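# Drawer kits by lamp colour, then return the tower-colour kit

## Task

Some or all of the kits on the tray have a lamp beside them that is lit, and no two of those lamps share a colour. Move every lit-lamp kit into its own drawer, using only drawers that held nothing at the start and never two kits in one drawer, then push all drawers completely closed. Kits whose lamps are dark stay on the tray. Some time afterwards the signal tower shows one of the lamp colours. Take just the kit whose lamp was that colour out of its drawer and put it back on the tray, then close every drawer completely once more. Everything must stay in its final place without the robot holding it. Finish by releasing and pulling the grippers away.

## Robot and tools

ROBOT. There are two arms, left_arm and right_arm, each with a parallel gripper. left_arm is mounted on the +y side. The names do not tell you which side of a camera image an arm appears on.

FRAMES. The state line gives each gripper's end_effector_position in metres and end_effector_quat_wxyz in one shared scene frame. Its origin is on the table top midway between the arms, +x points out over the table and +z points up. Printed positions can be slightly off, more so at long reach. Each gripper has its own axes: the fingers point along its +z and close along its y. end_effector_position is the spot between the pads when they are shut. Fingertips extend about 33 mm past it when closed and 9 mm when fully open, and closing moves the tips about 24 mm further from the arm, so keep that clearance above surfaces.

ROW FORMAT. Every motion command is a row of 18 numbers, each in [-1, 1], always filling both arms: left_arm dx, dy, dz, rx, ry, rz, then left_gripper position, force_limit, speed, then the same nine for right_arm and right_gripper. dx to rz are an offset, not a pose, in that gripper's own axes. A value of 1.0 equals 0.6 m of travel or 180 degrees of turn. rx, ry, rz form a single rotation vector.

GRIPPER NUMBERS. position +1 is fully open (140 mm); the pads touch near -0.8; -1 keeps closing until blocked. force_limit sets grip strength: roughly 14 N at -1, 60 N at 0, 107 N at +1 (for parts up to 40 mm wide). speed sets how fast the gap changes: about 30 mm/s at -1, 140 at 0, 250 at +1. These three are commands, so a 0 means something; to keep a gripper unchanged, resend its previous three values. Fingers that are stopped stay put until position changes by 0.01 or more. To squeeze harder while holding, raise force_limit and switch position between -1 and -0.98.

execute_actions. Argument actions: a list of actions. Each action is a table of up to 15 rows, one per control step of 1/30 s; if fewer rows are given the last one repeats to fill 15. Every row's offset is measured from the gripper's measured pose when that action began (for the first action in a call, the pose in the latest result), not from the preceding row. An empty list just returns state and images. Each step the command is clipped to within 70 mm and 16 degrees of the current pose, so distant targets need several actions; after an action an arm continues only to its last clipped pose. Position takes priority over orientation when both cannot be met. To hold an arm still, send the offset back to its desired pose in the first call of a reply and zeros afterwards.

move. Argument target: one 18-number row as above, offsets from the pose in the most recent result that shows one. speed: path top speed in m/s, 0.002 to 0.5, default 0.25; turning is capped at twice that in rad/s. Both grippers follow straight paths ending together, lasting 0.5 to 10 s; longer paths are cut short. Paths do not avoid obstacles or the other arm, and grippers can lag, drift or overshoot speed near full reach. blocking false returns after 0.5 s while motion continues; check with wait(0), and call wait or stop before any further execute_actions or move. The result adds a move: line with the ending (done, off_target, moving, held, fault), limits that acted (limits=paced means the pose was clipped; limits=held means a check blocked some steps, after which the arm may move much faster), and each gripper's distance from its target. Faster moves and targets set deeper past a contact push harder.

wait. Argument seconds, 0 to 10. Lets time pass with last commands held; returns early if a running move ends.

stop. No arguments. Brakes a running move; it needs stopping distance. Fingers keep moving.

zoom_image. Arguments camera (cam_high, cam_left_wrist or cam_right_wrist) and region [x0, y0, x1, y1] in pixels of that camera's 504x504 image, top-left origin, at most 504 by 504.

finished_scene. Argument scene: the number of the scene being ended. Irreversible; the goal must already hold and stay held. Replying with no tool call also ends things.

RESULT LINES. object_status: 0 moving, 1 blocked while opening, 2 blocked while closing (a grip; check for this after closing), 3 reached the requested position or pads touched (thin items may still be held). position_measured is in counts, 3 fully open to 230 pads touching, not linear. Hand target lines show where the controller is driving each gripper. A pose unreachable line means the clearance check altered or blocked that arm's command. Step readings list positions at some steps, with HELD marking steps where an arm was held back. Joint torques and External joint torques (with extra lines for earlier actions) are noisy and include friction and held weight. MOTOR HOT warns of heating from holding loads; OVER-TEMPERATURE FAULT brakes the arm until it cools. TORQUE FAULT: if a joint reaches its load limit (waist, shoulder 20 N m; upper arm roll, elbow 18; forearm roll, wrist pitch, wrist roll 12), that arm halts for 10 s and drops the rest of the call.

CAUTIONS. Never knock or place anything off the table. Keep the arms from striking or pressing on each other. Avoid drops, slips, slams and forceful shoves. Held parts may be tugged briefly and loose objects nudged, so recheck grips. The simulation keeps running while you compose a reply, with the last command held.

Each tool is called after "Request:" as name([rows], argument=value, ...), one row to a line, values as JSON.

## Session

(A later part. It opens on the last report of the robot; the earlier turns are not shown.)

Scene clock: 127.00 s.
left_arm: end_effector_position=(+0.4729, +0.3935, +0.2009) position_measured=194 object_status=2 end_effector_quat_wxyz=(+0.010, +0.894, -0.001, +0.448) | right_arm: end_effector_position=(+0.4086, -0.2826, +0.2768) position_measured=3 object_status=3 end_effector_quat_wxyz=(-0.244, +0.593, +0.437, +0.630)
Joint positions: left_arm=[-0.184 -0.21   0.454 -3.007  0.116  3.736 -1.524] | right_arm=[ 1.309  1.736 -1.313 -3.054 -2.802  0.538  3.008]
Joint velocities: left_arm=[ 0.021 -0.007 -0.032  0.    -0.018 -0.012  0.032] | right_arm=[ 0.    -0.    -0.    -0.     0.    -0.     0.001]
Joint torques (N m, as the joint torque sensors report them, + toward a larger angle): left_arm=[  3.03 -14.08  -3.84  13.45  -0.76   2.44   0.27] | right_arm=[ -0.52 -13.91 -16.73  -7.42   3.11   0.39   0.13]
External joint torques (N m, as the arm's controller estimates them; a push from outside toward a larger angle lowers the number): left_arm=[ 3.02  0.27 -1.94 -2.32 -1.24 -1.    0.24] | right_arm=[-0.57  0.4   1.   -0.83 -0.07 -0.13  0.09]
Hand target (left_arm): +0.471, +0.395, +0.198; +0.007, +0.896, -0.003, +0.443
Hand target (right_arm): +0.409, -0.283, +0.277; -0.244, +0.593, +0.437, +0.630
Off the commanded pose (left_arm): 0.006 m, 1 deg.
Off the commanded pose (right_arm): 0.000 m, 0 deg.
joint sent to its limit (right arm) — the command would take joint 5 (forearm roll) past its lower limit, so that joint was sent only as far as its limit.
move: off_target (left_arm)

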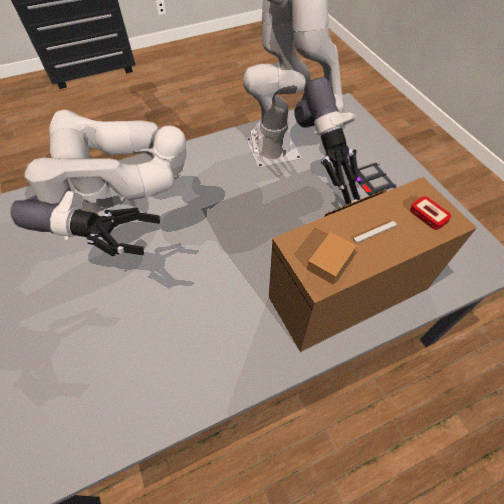

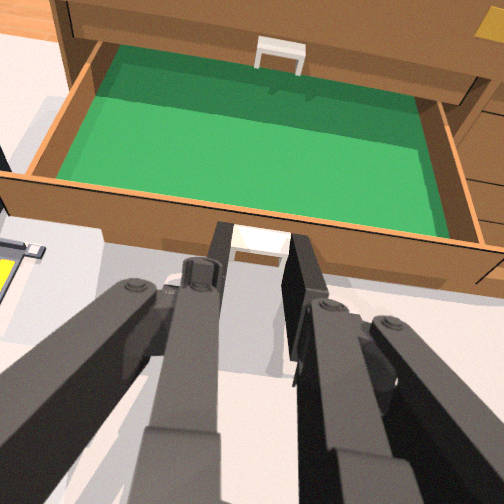

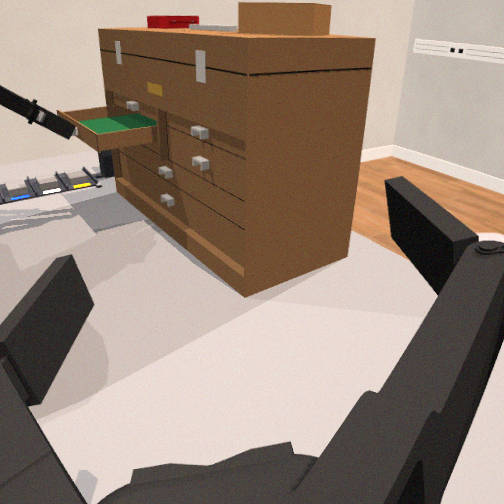

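Request:
move(target=[0,0,0,0,0,0,0.1,0,0,0,0,0,0,0,0,1,0,0])

Request:
move(target=[0.08,0,-0.1,0,-0.157,0,0.5,0,0,0,0,0,0,0,0,1,0,0], speed=0.25)

Request:
move(target=[0.02,-0.47,0.17,0,0,0,0.5,0,0,0,0,0,0,0,0,1,0,0], speed=0.3)

Scene clock: 134.93 s.
left_arm: end_effector_position=(+0.4729, +0.3938, +0.2008) position_measured=117 object_status=3 end_effector_quat_wxyz=(+0.009, +0.894, -0.002, +0.447) | right_arm: end_effector_position=(+0.4086, -0.2826, +0.2768) position_measured=3 object_status=3 end_effector_quat_wxyz=(-0.244, +0.593, +0.437, +0.630)
Joint positions: left_arm=[-0.182 -0.211  0.452 -3.007  0.114  3.735 -1.519] | right_arm=[ 1.309  1.736 -1.313 -3.054 -2.802  0.538  3.008]
Joint velocities: left_arm=[-0.002 -0.    -0.001  0.001  0.001  0.    -0.003] | right_arm=[-0.001 -0.001  0.    -0.     0.     0.     0.002]
Joint torques (N m, as the joint torque sensors report them, + toward a larger angle): left_arm=[ -0.46 -13.63  -1.7   15.63   0.85   3.66  -0.04] | right_arm=[ -0.47 -13.94 -16.7   -7.04   3.13   0.36   0.17]
External joint torques (N m, as the arm's controller estimates them; a push from outside toward a larger angle lowers the number): left_arm=[-0.39  0.75  0.31 -0.13  0.36  0.21 -0.07] | right_arm=[-0.46  0.33  1.01 -0.41 -0.05 -0.16  0.13]
Hand target (left_arm): +0.473, +0.393, +0.201; +0.010, +0.894, -0.001, +0.448
Hand target (right_arm): +0.409, -0.283, +0.277; -0.244, +0.593, +0.437, +0.630
Off the commanded pose (left_arm): 0.000 m, 0 deg.
Off the commanded pose (right_arm): 0.000 m, 0 deg.
joint sent to its limit (right arm) — the command would take joint 5 (forearm roll) past its lower limit, so that joint was sent only as far as its limit.
move: done

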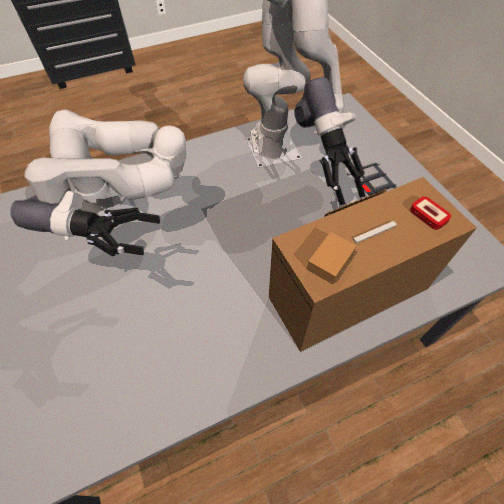

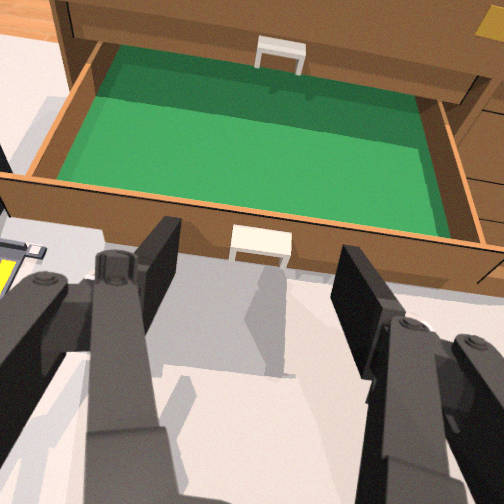

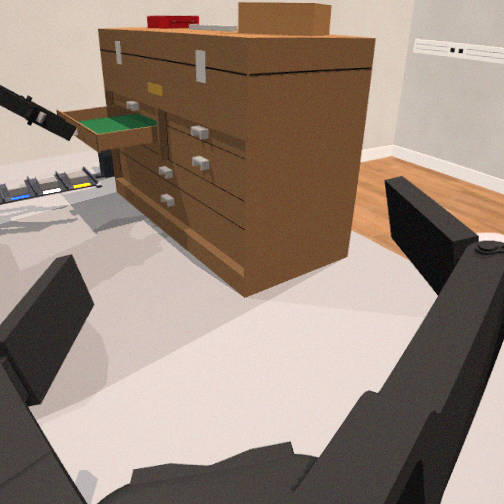

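Scene clock: 136.77 s.
left_arm: end_effector_position=(+0.4513, +0.4006, +0.2771) position_measured=66 object_status=3 end_effector_quat_wxyz=(-0.001, +0.976, -0.004, +0.217) | right_arm: end_effector_position=(+0.4086, -0.2826, +0.2768) position_measured=3 object_status=3 end_effector_quat_wxyz=(-0.244, +0.593, +0.437, +0.630)
Joint positions: left_arm=[ 0.092 -0.507  0.119 -2.599  0.045  2.53  -1.52 ] | right_arm=[ 1.309  1.736 -1.313 -3.054 -2.802  0.538  3.008]
Joint velocities: left_arm=[-0.    -0.     0.     0.002  0.    -0.013 -0.005] | right_arm=[ 0.001  0.    -0.    -0.001 -0.001  0.     0.001]
Joint torques (N m, as the joint torque sensors report them, + toward a larger angle): left_arm=[  1.43 -12.62  -3.1   25.2    0.04   2.88   0.01] | right_arm=[ -0.65 -14.01 -16.55  -7.35   3.1    0.36   0.14]
External joint torques (N m, as the arm's controller estimates them; a push from outside toward a larger angle lowers the number): left_arm=[ 1.43  1.91 -1.14  0.56 -0.73 -0.45  0.  ] | right_arm=[-0.67  0.27  1.16 -0.71 -0.08 -0.16  0.1 ]
Hand target (left_arm): +0.451, +0.401, +0.277; +0.001, +0.977, +0.000, +0.215
Hand target (right_arm): +0.409, -0.283, +0.277; -0.244, +0.593, +0.437, +0.630
Off the commanded pose (left_arm): 0.006 m, 1 deg.
Off the commanded pose (right_arm): 0.000 m, 0 deg.
joint sent to its limit (right arm) — the command would take joint 5 (forearm roll) past its lower limit, so that joint was sent only as far as its limit.
move: off_target (left_arm)

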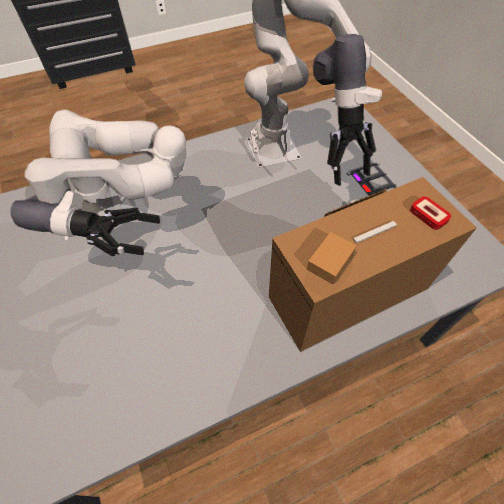

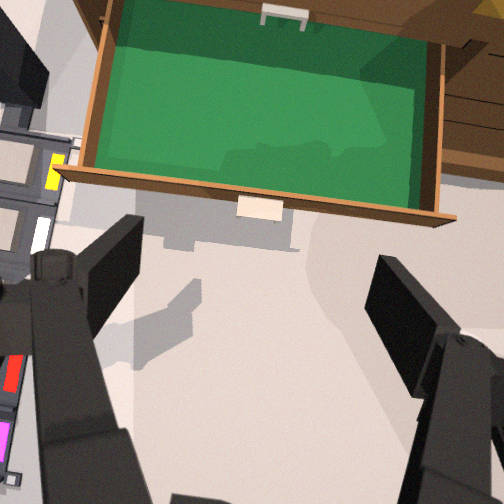

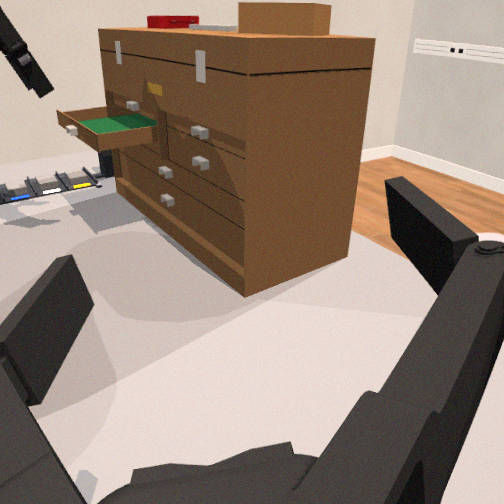

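Scene clock: 139.20 s.
left_arm: end_effector_position=(+0.5083, +0.6780, +0.1846) position_measured=66 object_status=3 end_effector_quat_wxyz=(+0.006, +0.977, -0.002, +0.214) | right_arm: end_effector_position=(+0.4086, -0.2826, +0.2768) position_measured=3 object_status=3 end_effector_quat_wxyz=(-0.244, +0.593, +0.437, +0.630)
Joint positions: left_arm=[ 0.119  0.103  0.59  -2.189 -0.563  2.57  -0.572] | right_arm=[ 1.309  1.736 -1.313 -3.054 -2.802  0.538  3.008]
Joint velocities: left_arm=[ 0.    -0.001  0.001  0.001 -0.004 -0.003  0.035] | right_arm=[ 0.001 -0.     0.001 -0.002 -0.002  0.     0.001]
Joint torques (N m, as the joint torque sensors report them, + toward a larger angle): left_arm=[  1.61 -25.18   0.73  23.02  -0.22   2.33   0.29] | right_arm=[ -0.35 -13.92 -16.82  -7.31   3.15   0.36   0.14]
External joint torques (N m, as the arm's controller estimates them; a push from outside toward a larger angle lowers the number): left_arm=[ 1.56  2.87 -1.24  0.23 -1.08 -0.51  0.28] | right_arm=[-0.34  0.37  0.87 -0.65 -0.02 -0.17  0.1 ]
Hand target (left_arm): +0.509, +0.678, +0.185; +0.007, +0.977, -0.007, +0.214
Hand target (right_arm): +0.409, -0.283, +0.277; -0.244, +0.593, +0.437, +0.630
Off the commanded pose (left_arm): 0.007 m, 1 deg.
Off the commanded pose (right_arm): 0.000 m, 0 deg.
joint sent to its limit (right arm) — the command would take joint 5 (forearm roll) past its lower limit, so that joint was sent only as far as its limit.
move: off_target (left_arm)

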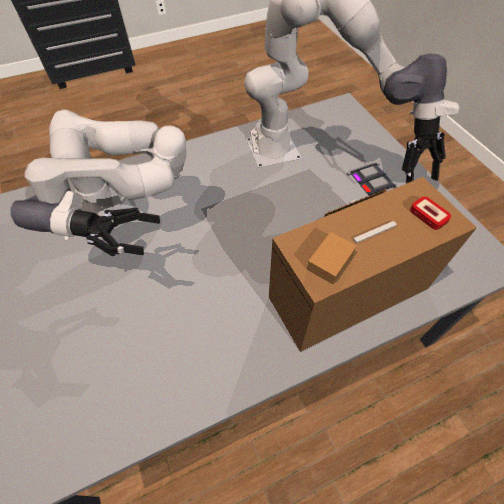

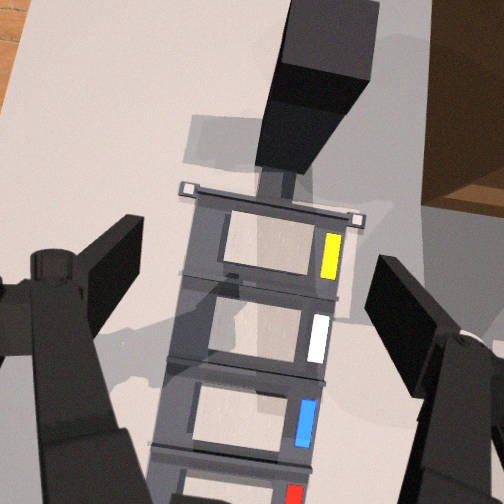

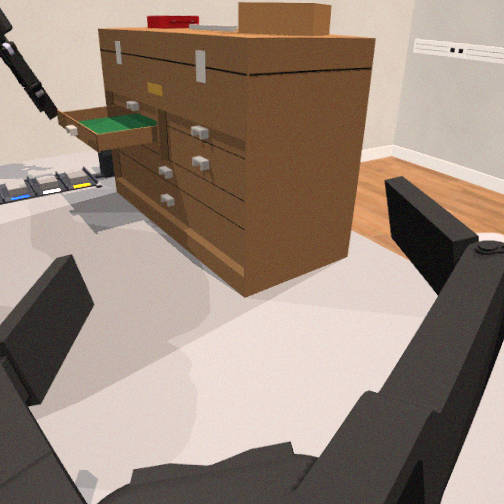

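Request:
move(target=[-0.063,0.012,0.183,0,0,0,0.35,0,0,0,0,0,0,0,0,1,0,0], speed=0.15)

Request:
zoom_image(camera="cam_right_wrist", region=[0, 110, 130, 220])

Scene clock: 145.00 s.
left_arm: end_effector_position=(+0.5215, +0.6650, +0.0659) position_measured=85 object_status=3 end_effector_quat_wxyz=(+0.014, +0.977, +0.002, +0.213) | right_arm: end_effector_position=(+0.4086, -0.2826, +0.2768) position_measured=3 object_status=3 end_effector_quat_wxyz=(-0.244, +0.593, +0.437, +0.630)
Joint positions: left_arm=[ 0.238  0.355  0.404 -2.168 -0.96   2.714 -0.269] | right_arm=[ 1.309  1.736 -1.313 -3.054 -2.802  0.538  3.008]
Joint velocities: left_arm=[ 0.005 -0.001 -0.009 -0.002 -0.004  0.006  0.038] | right_arm=[-0.     0.001  0.001  0.001 -0.     0.    -0.001]
Joint torques (N m, as the joint torque sensors report them, + toward a larger angle): left_arm=[  2.57 -34.63   2.69  19.89  -0.2    2.9    0.26] | right_arm=[ -0.49 -14.04 -16.64  -7.49   3.1    0.35   0.15]
External joint torques (N m, as the arm's controller estimates them; a push from outside toward a larger angle lowers the number): left_arm=[ 2.75  0.61 -1.94  0.71 -1.1   0.44  0.25] | right_arm=[-0.49  0.21  1.03 -0.91 -0.07 -0.17  0.11]
Hand target (left_arm): +0.523, +0.667, +0.068; +0.011, +0.976, -0.002, +0.216
Hand target (right_arm): +0.409, -0.283, +0.277; -0.244, +0.593, +0.437, +0.630
Off the commanded pose (left_arm): 0.006 m, 1 deg.
Off the commanded pose (right_arm): 0.000 m, 0 deg.
joint sent to its limit (right arm) — the command would take joint 5 (forearm roll) past its lower limit, so that joint was sent only as far as its limit.
move: off_target (left_arm)

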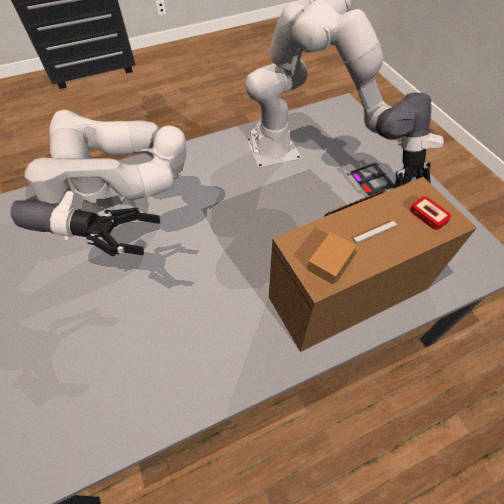

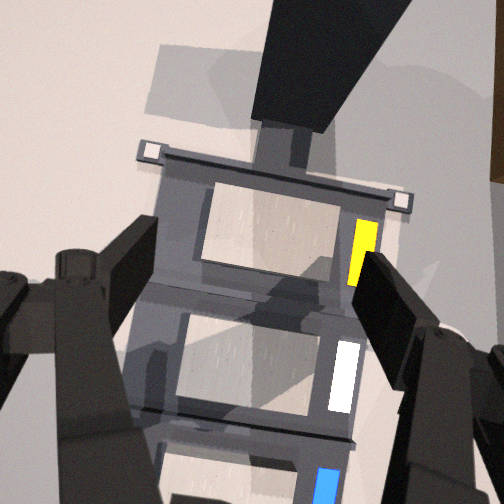

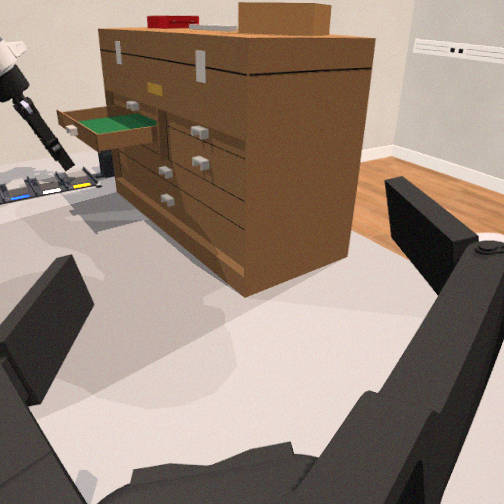

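Region (0, 110, 130, 220) of cam_right_wrist's 504x504 image, scaled by 3.877, with more detail than that image has; it fills the top 426 rows of this view, and the rest is white.

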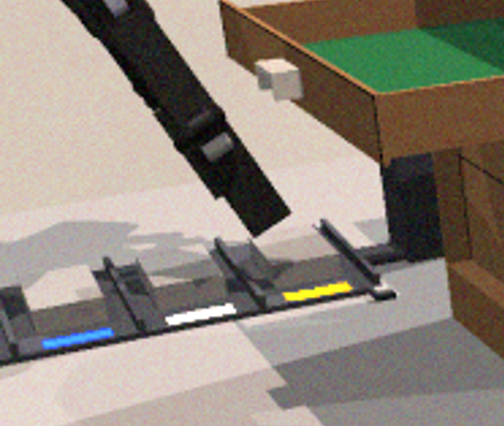

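Request:
move(target=[0.003,0.008,0.055,0,0,0,0.25,0,0,0,0,0,0,0,0,1,0,0], speed=0.04)

Request:
zoom_image(camera="cam_right_wrist", region=[30, 140, 130, 210])

Scene clock: 149.90 s.
left_arm: end_effector_position=(+0.5364, +0.6568, +0.0359) position_measured=98 object_status=3 end_effector_quat_wxyz=(+0.017, +0.977, +0.003, +0.212) | right_arm: end_effector_position=(+0.4086, -0.2826, +0.2768) position_measured=3 object_status=3 end_effector_quat_wxyz=(-0.244, +0.593, +0.437, +0.630)
Joint positions: left_arm=[ 0.258  0.442  0.355 -2.117 -1.039  2.735 -0.228] | right_arm=[ 1.309  1.736 -1.313 -3.054 -2.802  0.538  3.008]
Joint velocities: left_arm=[ 0.006 -0.001  0.     0.005 -0.009  0.008  0.016] | right_arm=[ 0.    -0.    -0.    -0.001 -0.     0.     0.   ]
Joint torques (N m, as the joint torque sensors report them, + toward a larger angle): left_arm=[  2.24 -35.19   4.34  19.59  -0.18   2.77   0.37] | right_arm=[ -0.38 -13.92 -16.75  -7.21   3.15   0.38   0.13]
External joint torques (N m, as the arm's controller estimates them; a push from outside toward a larger angle lowers the number): left_arm=[ 2.38  2.67 -0.93  1.02 -1.09  0.35  0.36] | right_arm=[-0.4   0.39  0.94 -0.6  -0.03 -0.14  0.09]
Hand target (left_arm): +0.537, +0.659, +0.036; +0.015, +0.977, +0.002, +0.214
Hand target (right_arm): +0.409, -0.283, +0.277; -0.244, +0.593, +0.437, +0.630
Off the commanded pose (left_arm): 0.003 m, 0 deg.
Off the commanded pose (right_arm): 0.000 m, 0 deg.
joint sent to its limit (right arm) — the command would take joint 5 (forearm roll) past its lower limit, so that joint was sent only as far as its limit.
move: done

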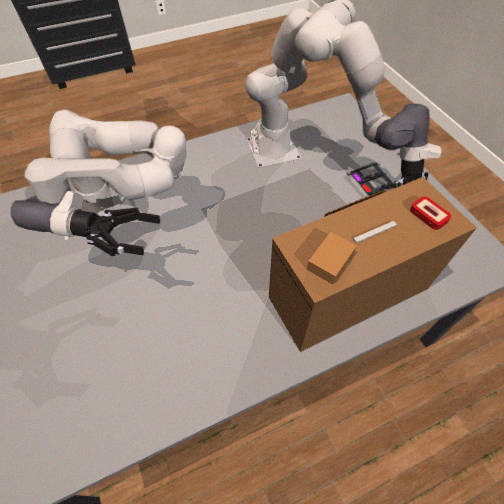

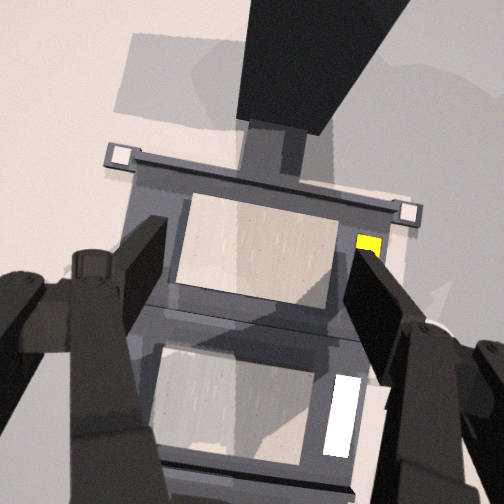

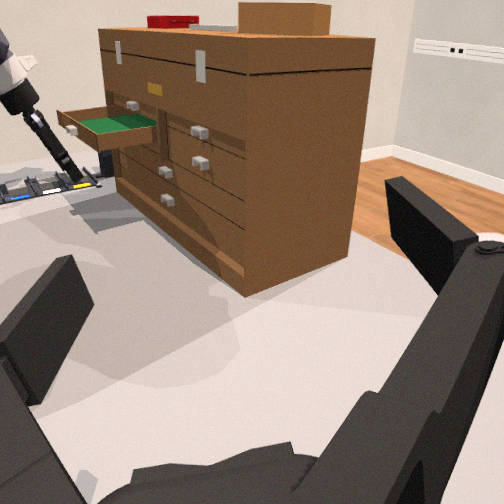

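Region (30, 140, 130, 210) of cam_right_wrist's 504x504 image, scaled by 5.040, with more detail than that image has; it fills the top 353 rows of this view, and the rest is white.

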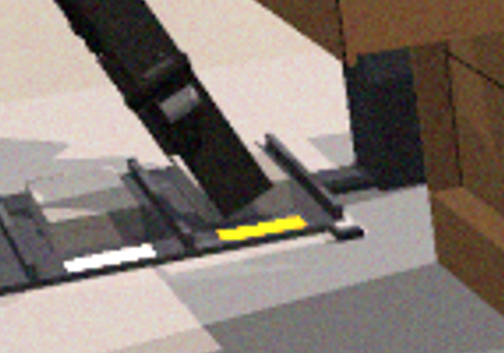

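Request:
move(target=[-0.002,-0.003,0.006,0,0,0,0.25,0,0,0,0,0,0,0,0,1,0,0], speed=0.03)

Request:
move(target=[0,0,0,0,0,0,-1,0,-0.5,0,0,0,0,0,0,1,0,0])

Request:
move(target=[0.03,0,-0.07,0,0,0,-1,0,-0.5,0,0,0,0,0,0,1,0,0], speed=0.08)

Scene clock: 152.73 s.
left_arm: end_effector_position=(+0.5359, +0.6581, +0.0320) position_measured=98 object_status=3 end_effector_quat_wxyz=(+0.017, +0.977, +0.004, +0.211) | right_arm: end_effector_position=(+0.4086, -0.2826, +0.2768) position_measured=3 object_status=3 end_effector_quat_wxyz=(-0.244, +0.593, +0.437, +0.630)
Joint positions: left_arm=[ 0.262  0.451  0.352 -2.112 -1.045  2.736 -0.222] | right_arm=[ 1.309  1.736 -1.313 -3.054 -2.802  0.538  3.008]
Joint velocities: left_arm=[ 0.002 -0.001 -0.004  0.    -0.002 -0.     0.003] | right_arm=[-0.001  0.    -0.     0.    -0.001 -0.    -0.002]
Joint torques (N m, as the joint torque sensors report them, + toward a larger angle): left_arm=[  2.18 -35.73   4.    19.03  -0.21   2.37   0.33] | right_arm=[ -0.43 -14.   -16.87  -7.28   3.13   0.38   0.12]
External joint torques (N m, as the arm's controller estimates them; a push from outside toward a larger angle lowers the number): left_arm=[ 2.36  2.27 -1.29  0.6  -1.11 -0.04  0.32] | right_arm=[-0.41  0.27  0.82 -0.71 -0.04 -0.15  0.08]
Hand target (left_arm): +0.537, +0.658, +0.032; +0.017, +0.977, +0.003, +0.212
Hand target (right_arm): +0.409, -0.283, +0.277; -0.244, +0.593, +0.437, +0.630
Off the commanded pose (left_arm): 0.001 m, 0 deg.
Off the commanded pose (right_arm): 0.000 m, 0 deg.
joint sent to its limit (right arm) — the command would take joint 5 (forearm roll) past its lower limit, so that joint was sent only as far as its limit.
move: done

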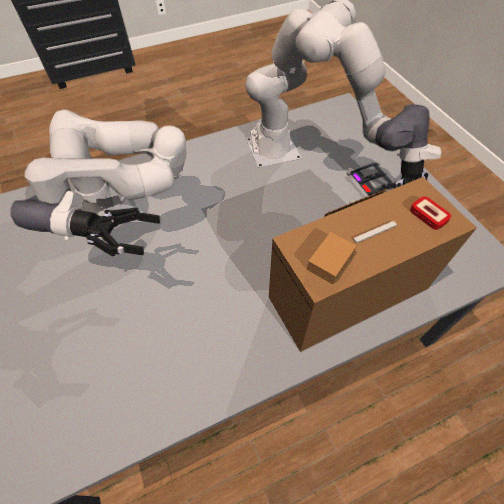

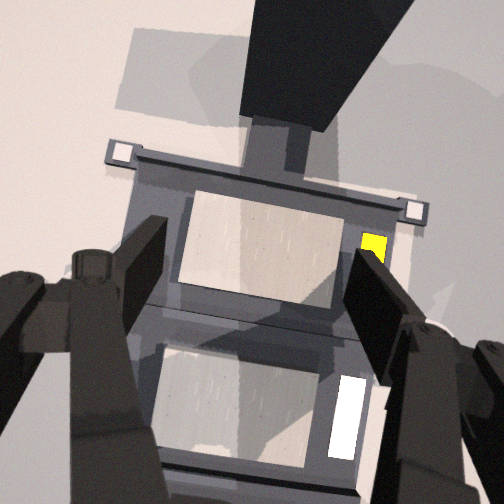

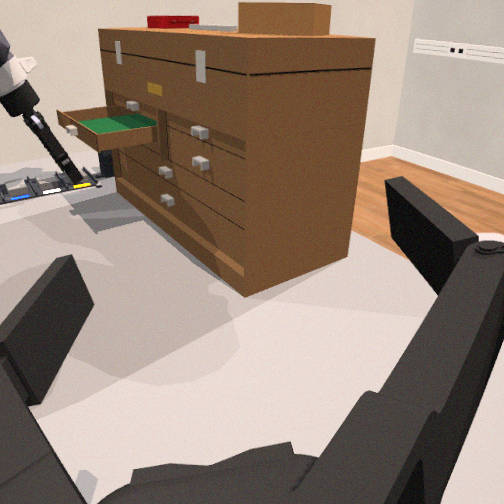

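Scene clock: 153.23 s.
left_arm: end_effector_position=(+0.5361, +0.6618, +0.0343) position_measured=132 object_status=2 end_effector_quat_wxyz=(+0.014, +0.977, +0.005, +0.212) | right_arm: end_effector_position=(+0.4086, -0.2826, +0.2768) position_measured=3 object_status=3 end_effector_quat_wxyz=(-0.244, +0.593, +0.437, +0.630)
Joint positions: left_arm=[ 0.262  0.449  0.354 -2.111 -1.045  2.741 -0.222] | right_arm=[ 1.309  1.736 -1.313 -3.054 -2.802  0.538  3.008]
Joint velocities: left_arm=[ 0.001 -0.001 -0.001  0.001  0.001 -0.001 -0.   ] | right_arm=[ 0.     0.001 -0.001  0.     0.001  0.     0.   ]
Joint torques (N m, as the joint torque sensors report them, + toward a larger angle): left_arm=[  0.03 -35.2    4.34  17.99   0.86   1.62   0.12] | right_arm=[ -0.39 -13.9  -16.59  -7.3    3.13   0.38   0.13]
External joint torques (N m, as the arm's controller estimates them; a push from outside toward a larger angle lowers the number): left_arm=[ 0.04  2.84 -1.13 -0.57 -0.06 -0.82  0.11] | right_arm=[-0.37  0.35  1.12 -0.71 -0.05 -0.15  0.09]
Hand target (left_arm): +0.536, +0.658, +0.032; +0.017, +0.977, +0.004, +0.211
Hand target (right_arm): +0.409, -0.283, +0.277; -0.244, +0.593, +0.437, +0.630
Off the commanded pose (left_arm): 0.004 m, 0 deg.
Off the commanded pose (right_arm): 0.000 m, 0 deg.
joint sent to its limit (right arm) — the command would take joint 5 (forearm roll) past its lower limit, so that joint was sent only as far as its limit.
move: off_target (left_arm)

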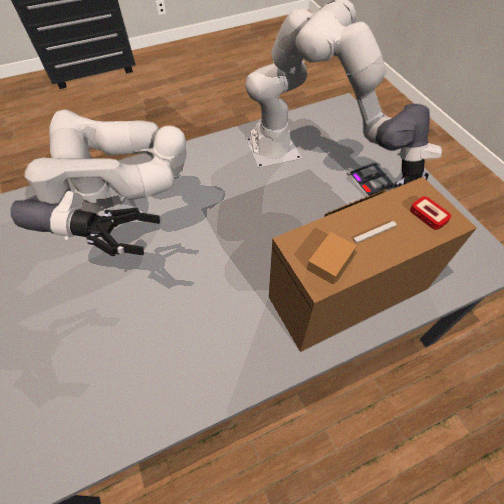

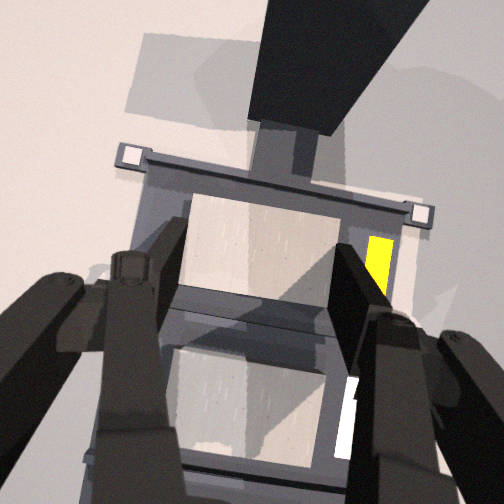

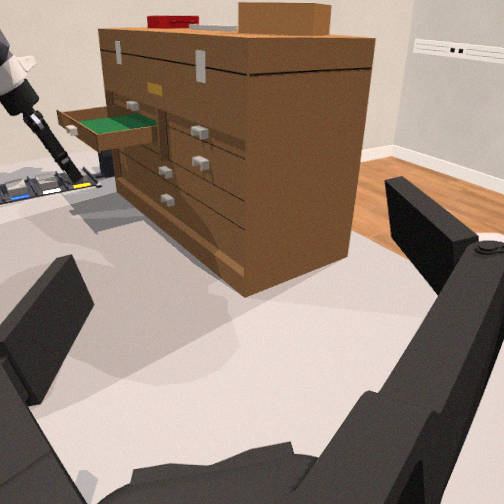

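Scene clock: 154.33 s.
left_arm: end_effector_position=(+0.5350, +0.6650, +0.0807) position_measured=132 object_status=2 end_effector_quat_wxyz=(+0.009, +0.977, +0.000, +0.213) | right_arm: end_effector_position=(+0.4086, -0.2826, +0.2768) position_measured=3 object_status=3 end_effector_quat_wxyz=(-0.244, +0.593, +0.437, +0.630)
Joint positions: left_arm=[ 0.193  0.354  0.445 -2.139 -0.911  2.694 -0.33 ] | right_arm=[ 1.309  1.736 -1.313 -3.054 -2.802  0.538  3.008]
Joint velocities: left_arm=[-0.009  0.     0.011  0.     0.005 -0.01  -0.039] | right_arm=[-0.     0.    -0.001 -0.001  0.002  0.001  0.002]
Joint torques (N m, as the joint torque sensors report them, + toward a larger angle): left_arm=[ -0.58 -34.35   5.89  19.26   1.92   2.24  -0.04] | right_arm=[ -0.5  -13.9  -16.92  -7.47   3.12   0.36   0.12]
External joint torques (N m, as the arm's controller estimates them; a push from outside toward a larger angle lowers the number): left_arm=[-0.59  0.87  0.69 -0.53  1.02 -0.33 -0.06] | right_arm=[-0.51  0.36  0.77 -0.85 -0.05 -0.16  0.08]
Hand target (left_arm): +0.534, +0.664, +0.080; +0.012, +0.977, +0.005, +0.211
Hand target (right_arm): +0.409, -0.283, +0.277; -0.244, +0.593, +0.437, +0.630
Off the commanded pose (left_arm): 0.002 m, 1 deg.
Off the commanded pose (right_arm): 0.000 m, 0 deg.
joint sent to its limit (right arm) — the command would take joint 5 (forearm roll) past its lower limit, so that joint was sent only as far as its limit.
move: done

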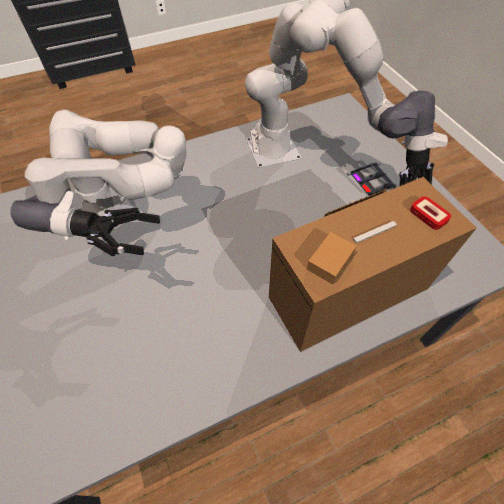

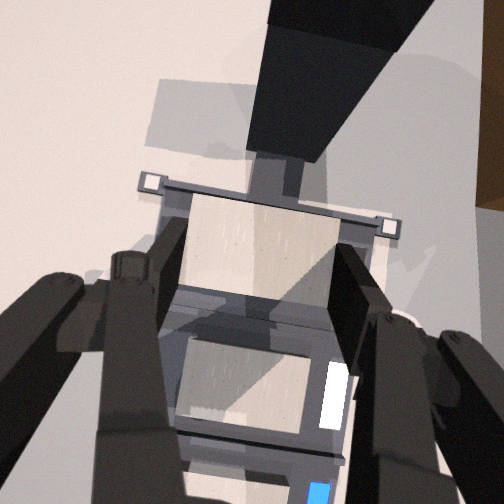

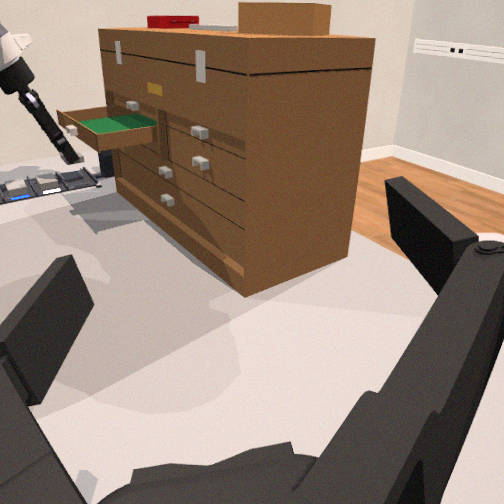

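Request:
move(target=[0.11,0,-0.268,0,0,0,-1,0,-0.5,0,0,0,0,0,0,1,0,0], speed=0.25)

Request:
move(target=[0.015,0.44,0.007,0,0,0,-1,0,-0.5,0,0,0,0,0,0,1,0,0], speed=0.25)

Request:
move(target=[-0.012,0,0.06,0,0,0,-1,0,-0.5,0,0,0,0,0,0,1,0,0], speed=0.08)

Request:
zoom_image(camera="cam_right_wrist", region=[40, 60, 180, 160])

Scene clock: 166.40 s.
left_arm: end_effector_position=(+0.5228, +0.6724, +0.2552) position_measured=132 object_status=2 end_effector_quat_wxyz=(+0.002, +0.977, -0.001, +0.211) | right_arm: end_effector_position=(+0.4086, -0.2826, +0.2768) position_measured=3 object_status=3 end_effector_quat_wxyz=(-0.244, +0.593, +0.437, +0.630)
Joint positions: left_arm=[ 0.107  0.023  0.588 -2.092 -0.375  2.441 -0.763] | right_arm=[ 1.309  1.736 -1.313 -3.054 -2.802  0.538  3.008]
Joint velocities: left_arm=[-0.001 -0.    -0.001 -0.001  0.004 -0.003 -0.033] | right_arm=[-0.001 -0.     0.001 -0.     0.001  0.    -0.   ]
Joint torques (N m, as the joint torque sensors report them, + toward a larger angle): left_arm=[ -0.77 -25.58  -1.61  25.2    1.78   2.67   0.02] | right_arm=[ -0.47 -13.9  -17.01  -7.4    3.17   0.4    0.11]
External joint torques (N m, as the arm's controller estimates them; a push from outside toward a larger angle lowers the number): left_arm=[-0.64  1.03 -1.92  1.09  0.99 -0.3   0.01] | right_arm=[-0.44  0.4   0.71 -0.8  -0.01 -0.13  0.07]
Hand target (left_arm): +0.524, +0.671, +0.256; +0.003, +0.978, +0.002, +0.210
Hand target (right_arm): +0.409, -0.283, +0.277; -0.244, +0.593, +0.437, +0.630
Off the commanded pose (left_arm): 0.007 m, 1 deg.
Off the commanded pose (right_arm): 0.000 m, 0 deg.
joint sent to its limit (right arm) — the command would take joint 5 (forearm roll) past its lower limit, so that joint was sent only as far as its limit.
move: off_target (left_arm)

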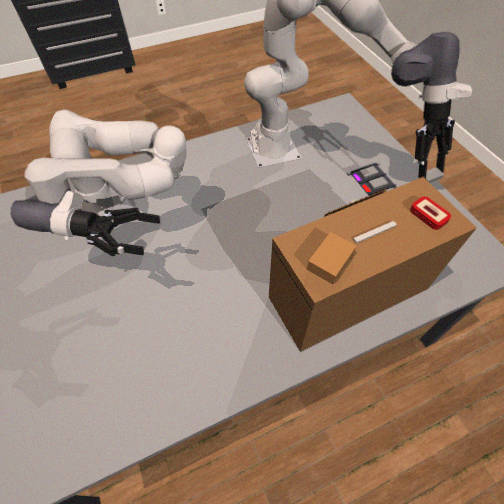

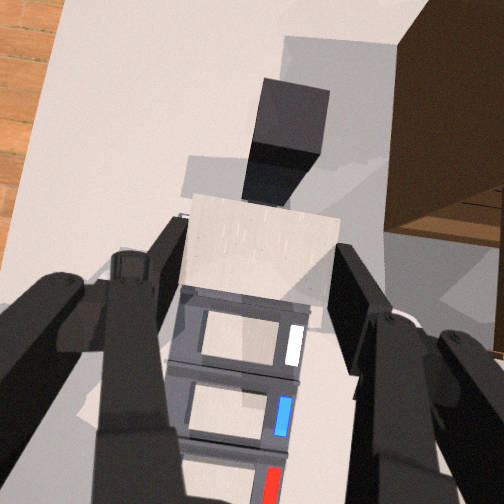

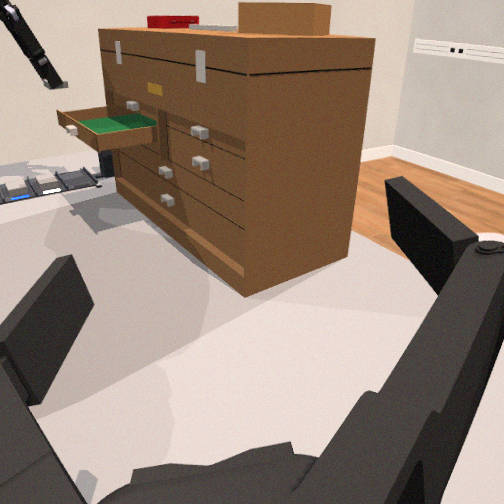

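Scene clock: 168.57 s.
left_arm: end_effector_position=(+0.5330, +0.4076, +0.2574) position_measured=132 object_status=2 end_effector_quat_wxyz=(+0.001, +0.977, -0.005, +0.212) | right_arm: end_effector_position=(+0.4086, -0.2826, +0.2768) position_measured=3 object_status=3 end_effector_quat_wxyz=(-0.244, +0.593, +0.437, +0.630)
Joint positions: left_arm=[ 0.154 -0.212  0.059 -2.38  -0.048  2.593 -1.445] | right_arm=[ 1.309  1.736 -1.313 -3.054 -2.802  0.538  3.008]
Joint velocities: left_arm=[ 0.008  0.    -0.006 -0.     0.001  0.    -0.029] | right_arm=[-0.    -0.    -0.001 -0.     0.     0.001 -0.001]
Joint torques (N m, as the joint torque sensors report them, + toward a larger angle): left_arm=[  2.6  -24.53  -2.8   24.42   1.77   3.9   -0.07] | right_arm=[ -0.42 -13.77 -16.87  -7.42   3.15   0.39   0.13]
External joint torques (N m, as the arm's controller estimates them; a push from outside toward a larger angle lowers the number): left_arm=[ 2.48 -0.22 -2.35  0.37  1.01  0.6  -0.08] | right_arm=[-0.4   0.49  0.83 -0.81 -0.03 -0.14  0.09]
Hand target (left_arm): +0.534, +0.409, +0.259; +0.000, +0.977, +0.000, +0.214
Hand target (right_arm): +0.409, -0.283, +0.277; -0.244, +0.593, +0.437, +0.630
Off the commanded pose (left_arm): 0.002 m, 1 deg.
Off the commanded pose (right_arm): 0.000 m, 0 deg.
joint sent to its limit (right arm) — the command would take joint 5 (forearm roll) past its lower limit, so that joint was sent only as far as its limit.
move: done

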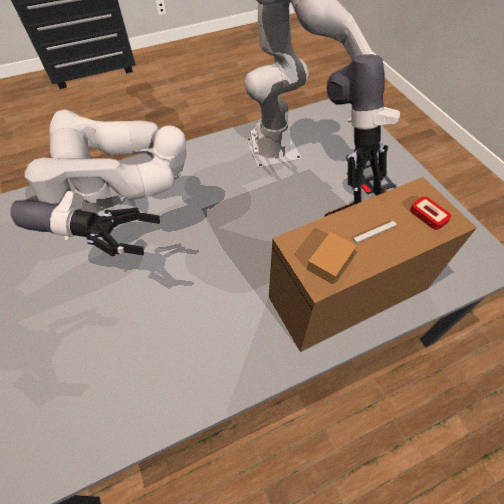

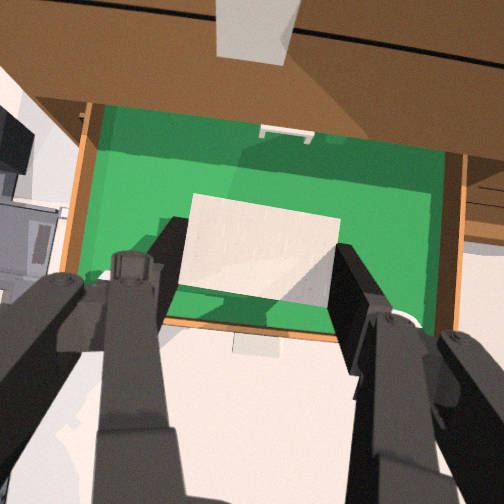

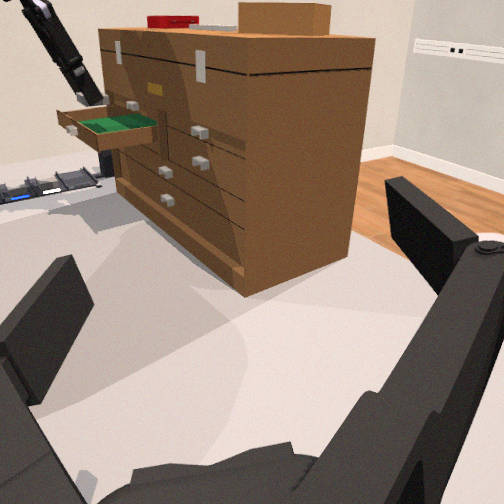

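Scene clock: 169.53 s.
left_arm: end_effector_position=(+0.5404, +0.4073, +0.2208) position_measured=132 object_status=2 end_effector_quat_wxyz=(+0.001, +0.978, -0.004, +0.209) | right_arm: end_effector_position=(+0.4086, -0.2826, +0.2768) position_measured=3 object_status=3 end_effector_quat_wxyz=(-0.244, +0.593, +0.437, +0.630)
Joint positions: left_arm=[ 0.151 -0.137  0.059 -2.4   -0.063  2.682 -1.435] | right_arm=[ 1.309  1.736 -1.313 -3.054 -2.802  0.538  3.008]
Joint velocities: left_arm=[-0.    -0.001 -0.001 -0.001 -0.002  0.012  0.004] | right_arm=[ 0.001 -0.    -0.     0.001  0.     0.001  0.001]
Joint torques (N m, as the joint torque sensors report them, + toward a larger angle): left_arm=[ -0.47 -25.15  -1.01  22.23  -0.41   3.84   0.3 ] | right_arm=[ -0.41 -14.04 -16.71  -7.42   3.14   0.37   0.14]
External joint torques (N m, as the arm's controller estimates them; a push from outside toward a larger angle lowers the number): left_arm=[-0.4   1.07 -0.55 -1.06 -1.15  0.55  0.29] | right_arm=[-0.5   0.25  0.99 -0.87 -0.03 -0.15  0.1 ]
Hand target (left_arm): +0.542, +0.406, +0.221; +0.002, +0.977, -0.006, +0.212
Hand target (right_arm): +0.409, -0.283, +0.277; -0.244, +0.593, +0.437, +0.630
Off the commanded pose (left_arm): 0.001 m, 0 deg.
Off the commanded pose (right_arm): 0.000 m, 0 deg.
joint sent to its limit (right arm) — the command would take joint 5 (forearm roll) past its lower limit, so that joint was sent only as far as its limit.
move: done

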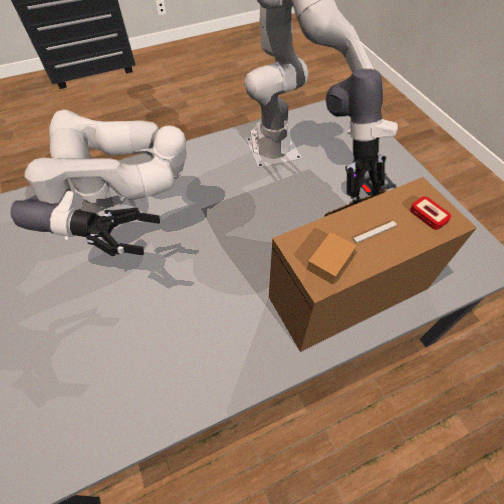

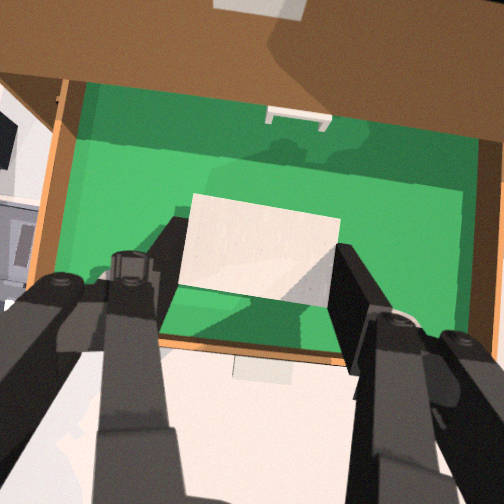

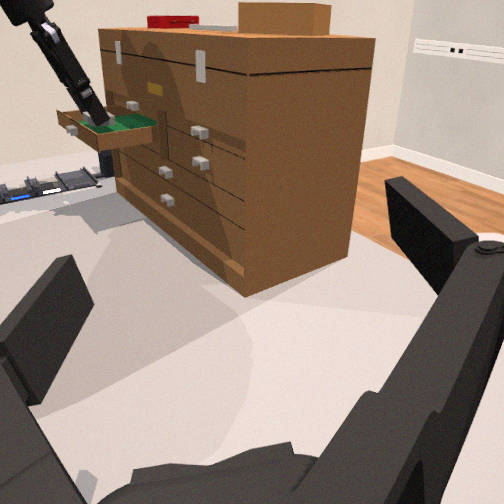

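Region (40, 60, 180, 160) of cam_right_wrist's 504x504 image, scaled by 3.600, with more detail than that image has; it fills the top 360 rows of this view, and the rest is white.

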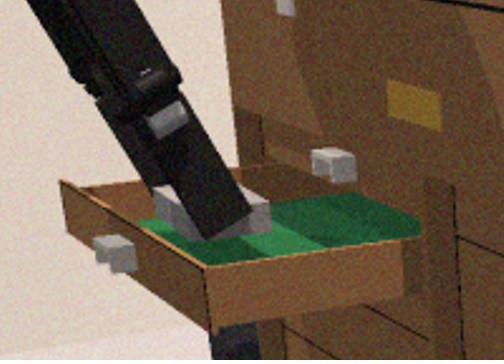

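Request:
move(target=[0,0,0.033,0,0,0,-1,0,-0.5,0,0,0,0,0,0,1,0,0], speed=0.03)

Request:
zoom_image(camera="cam_right_wrist", region=[40, 60, 180, 160])

Scene clock: 171.87 s.
left_arm: end_effector_position=(+0.5493, +0.4086, +0.2060) position_measured=132 object_status=2 end_effector_quat_wxyz=(+0.001, +0.977, -0.002, +0.212) | right_arm: end_effector_position=(+0.4086, -0.2826, +0.2768) position_measured=3 object_status=3 end_effector_quat_wxyz=(-0.244, +0.593, +0.437, +0.630)
Joint positions: left_arm=[ 0.15  -0.09   0.059 -2.392 -0.072  2.726 -1.431] | right_arm=[ 1.309  1.736 -1.313 -3.054 -2.802  0.538  3.008]
Joint velocities: left_arm=[-0.001  0.003 -0.001 -0.    -0.003  0.012  0.003] | right_arm=[ 0.001 -0.    -0.001  0.001  0.001  0.     0.002]
Joint torques (N m, as the joint torque sensors report them, + toward a larger angle): left_arm=[ -0.42 -23.65  -1.47  21.51  -0.36   3.14   0.39] | right_arm=[ -0.44 -14.12 -16.61  -7.29   3.15   0.38   0.14]
External joint torques (N m, as the arm's controller estimates them; a push from outside toward a larger angle lowers the number): left_arm=[-0.39  3.86 -1.18 -1.4  -1.09 -0.16  0.38] | right_arm=[-0.48  0.14  1.08 -0.74 -0.03 -0.14  0.1 ]
Hand target (left_arm): +0.549, +0.407, +0.203; +0.002, +0.978, -0.004, +0.209
Hand target (right_arm): +0.409, -0.283, +0.277; -0.244, +0.593, +0.437, +0.630
Off the commanded pose (left_arm): 0.004 m, 0 deg.
Off the commanded pose (right_arm): 0.000 m, 0 deg.
joint sent to its limit (right arm) — the command would take joint 5 (forearm roll) past its lower limit, so that joint was sent only as far as its limit.
move: off_target (left_arm)

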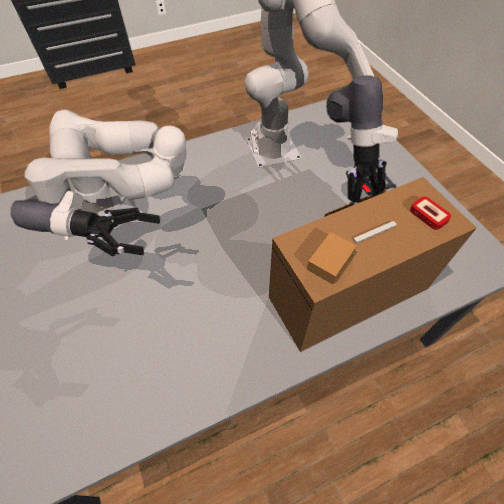

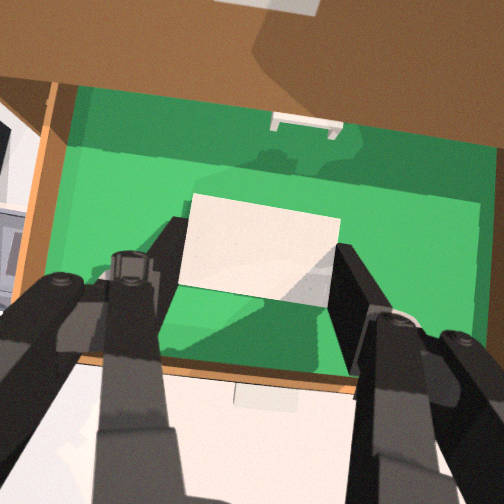

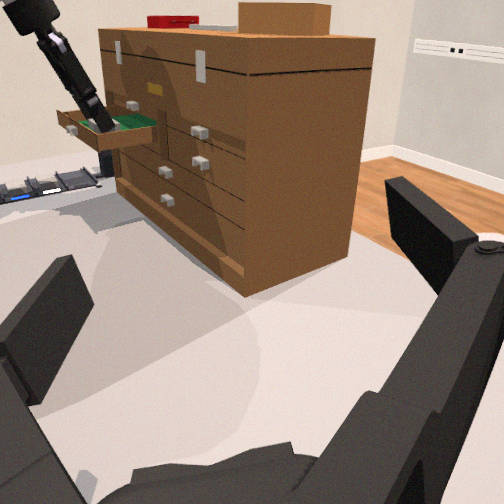

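Region (40, 60, 180, 160) of cam_right_wrist's 504x504 image, scaled by 3.600, with more detail than that image has; it fills the top 360 rows of this view, and the rest is white.

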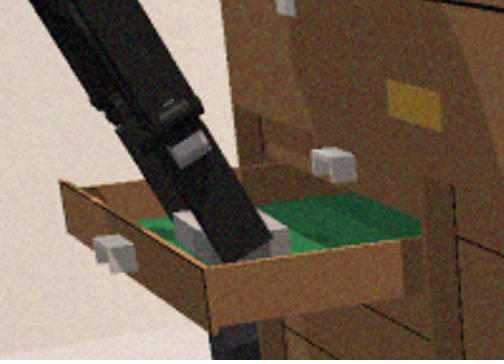

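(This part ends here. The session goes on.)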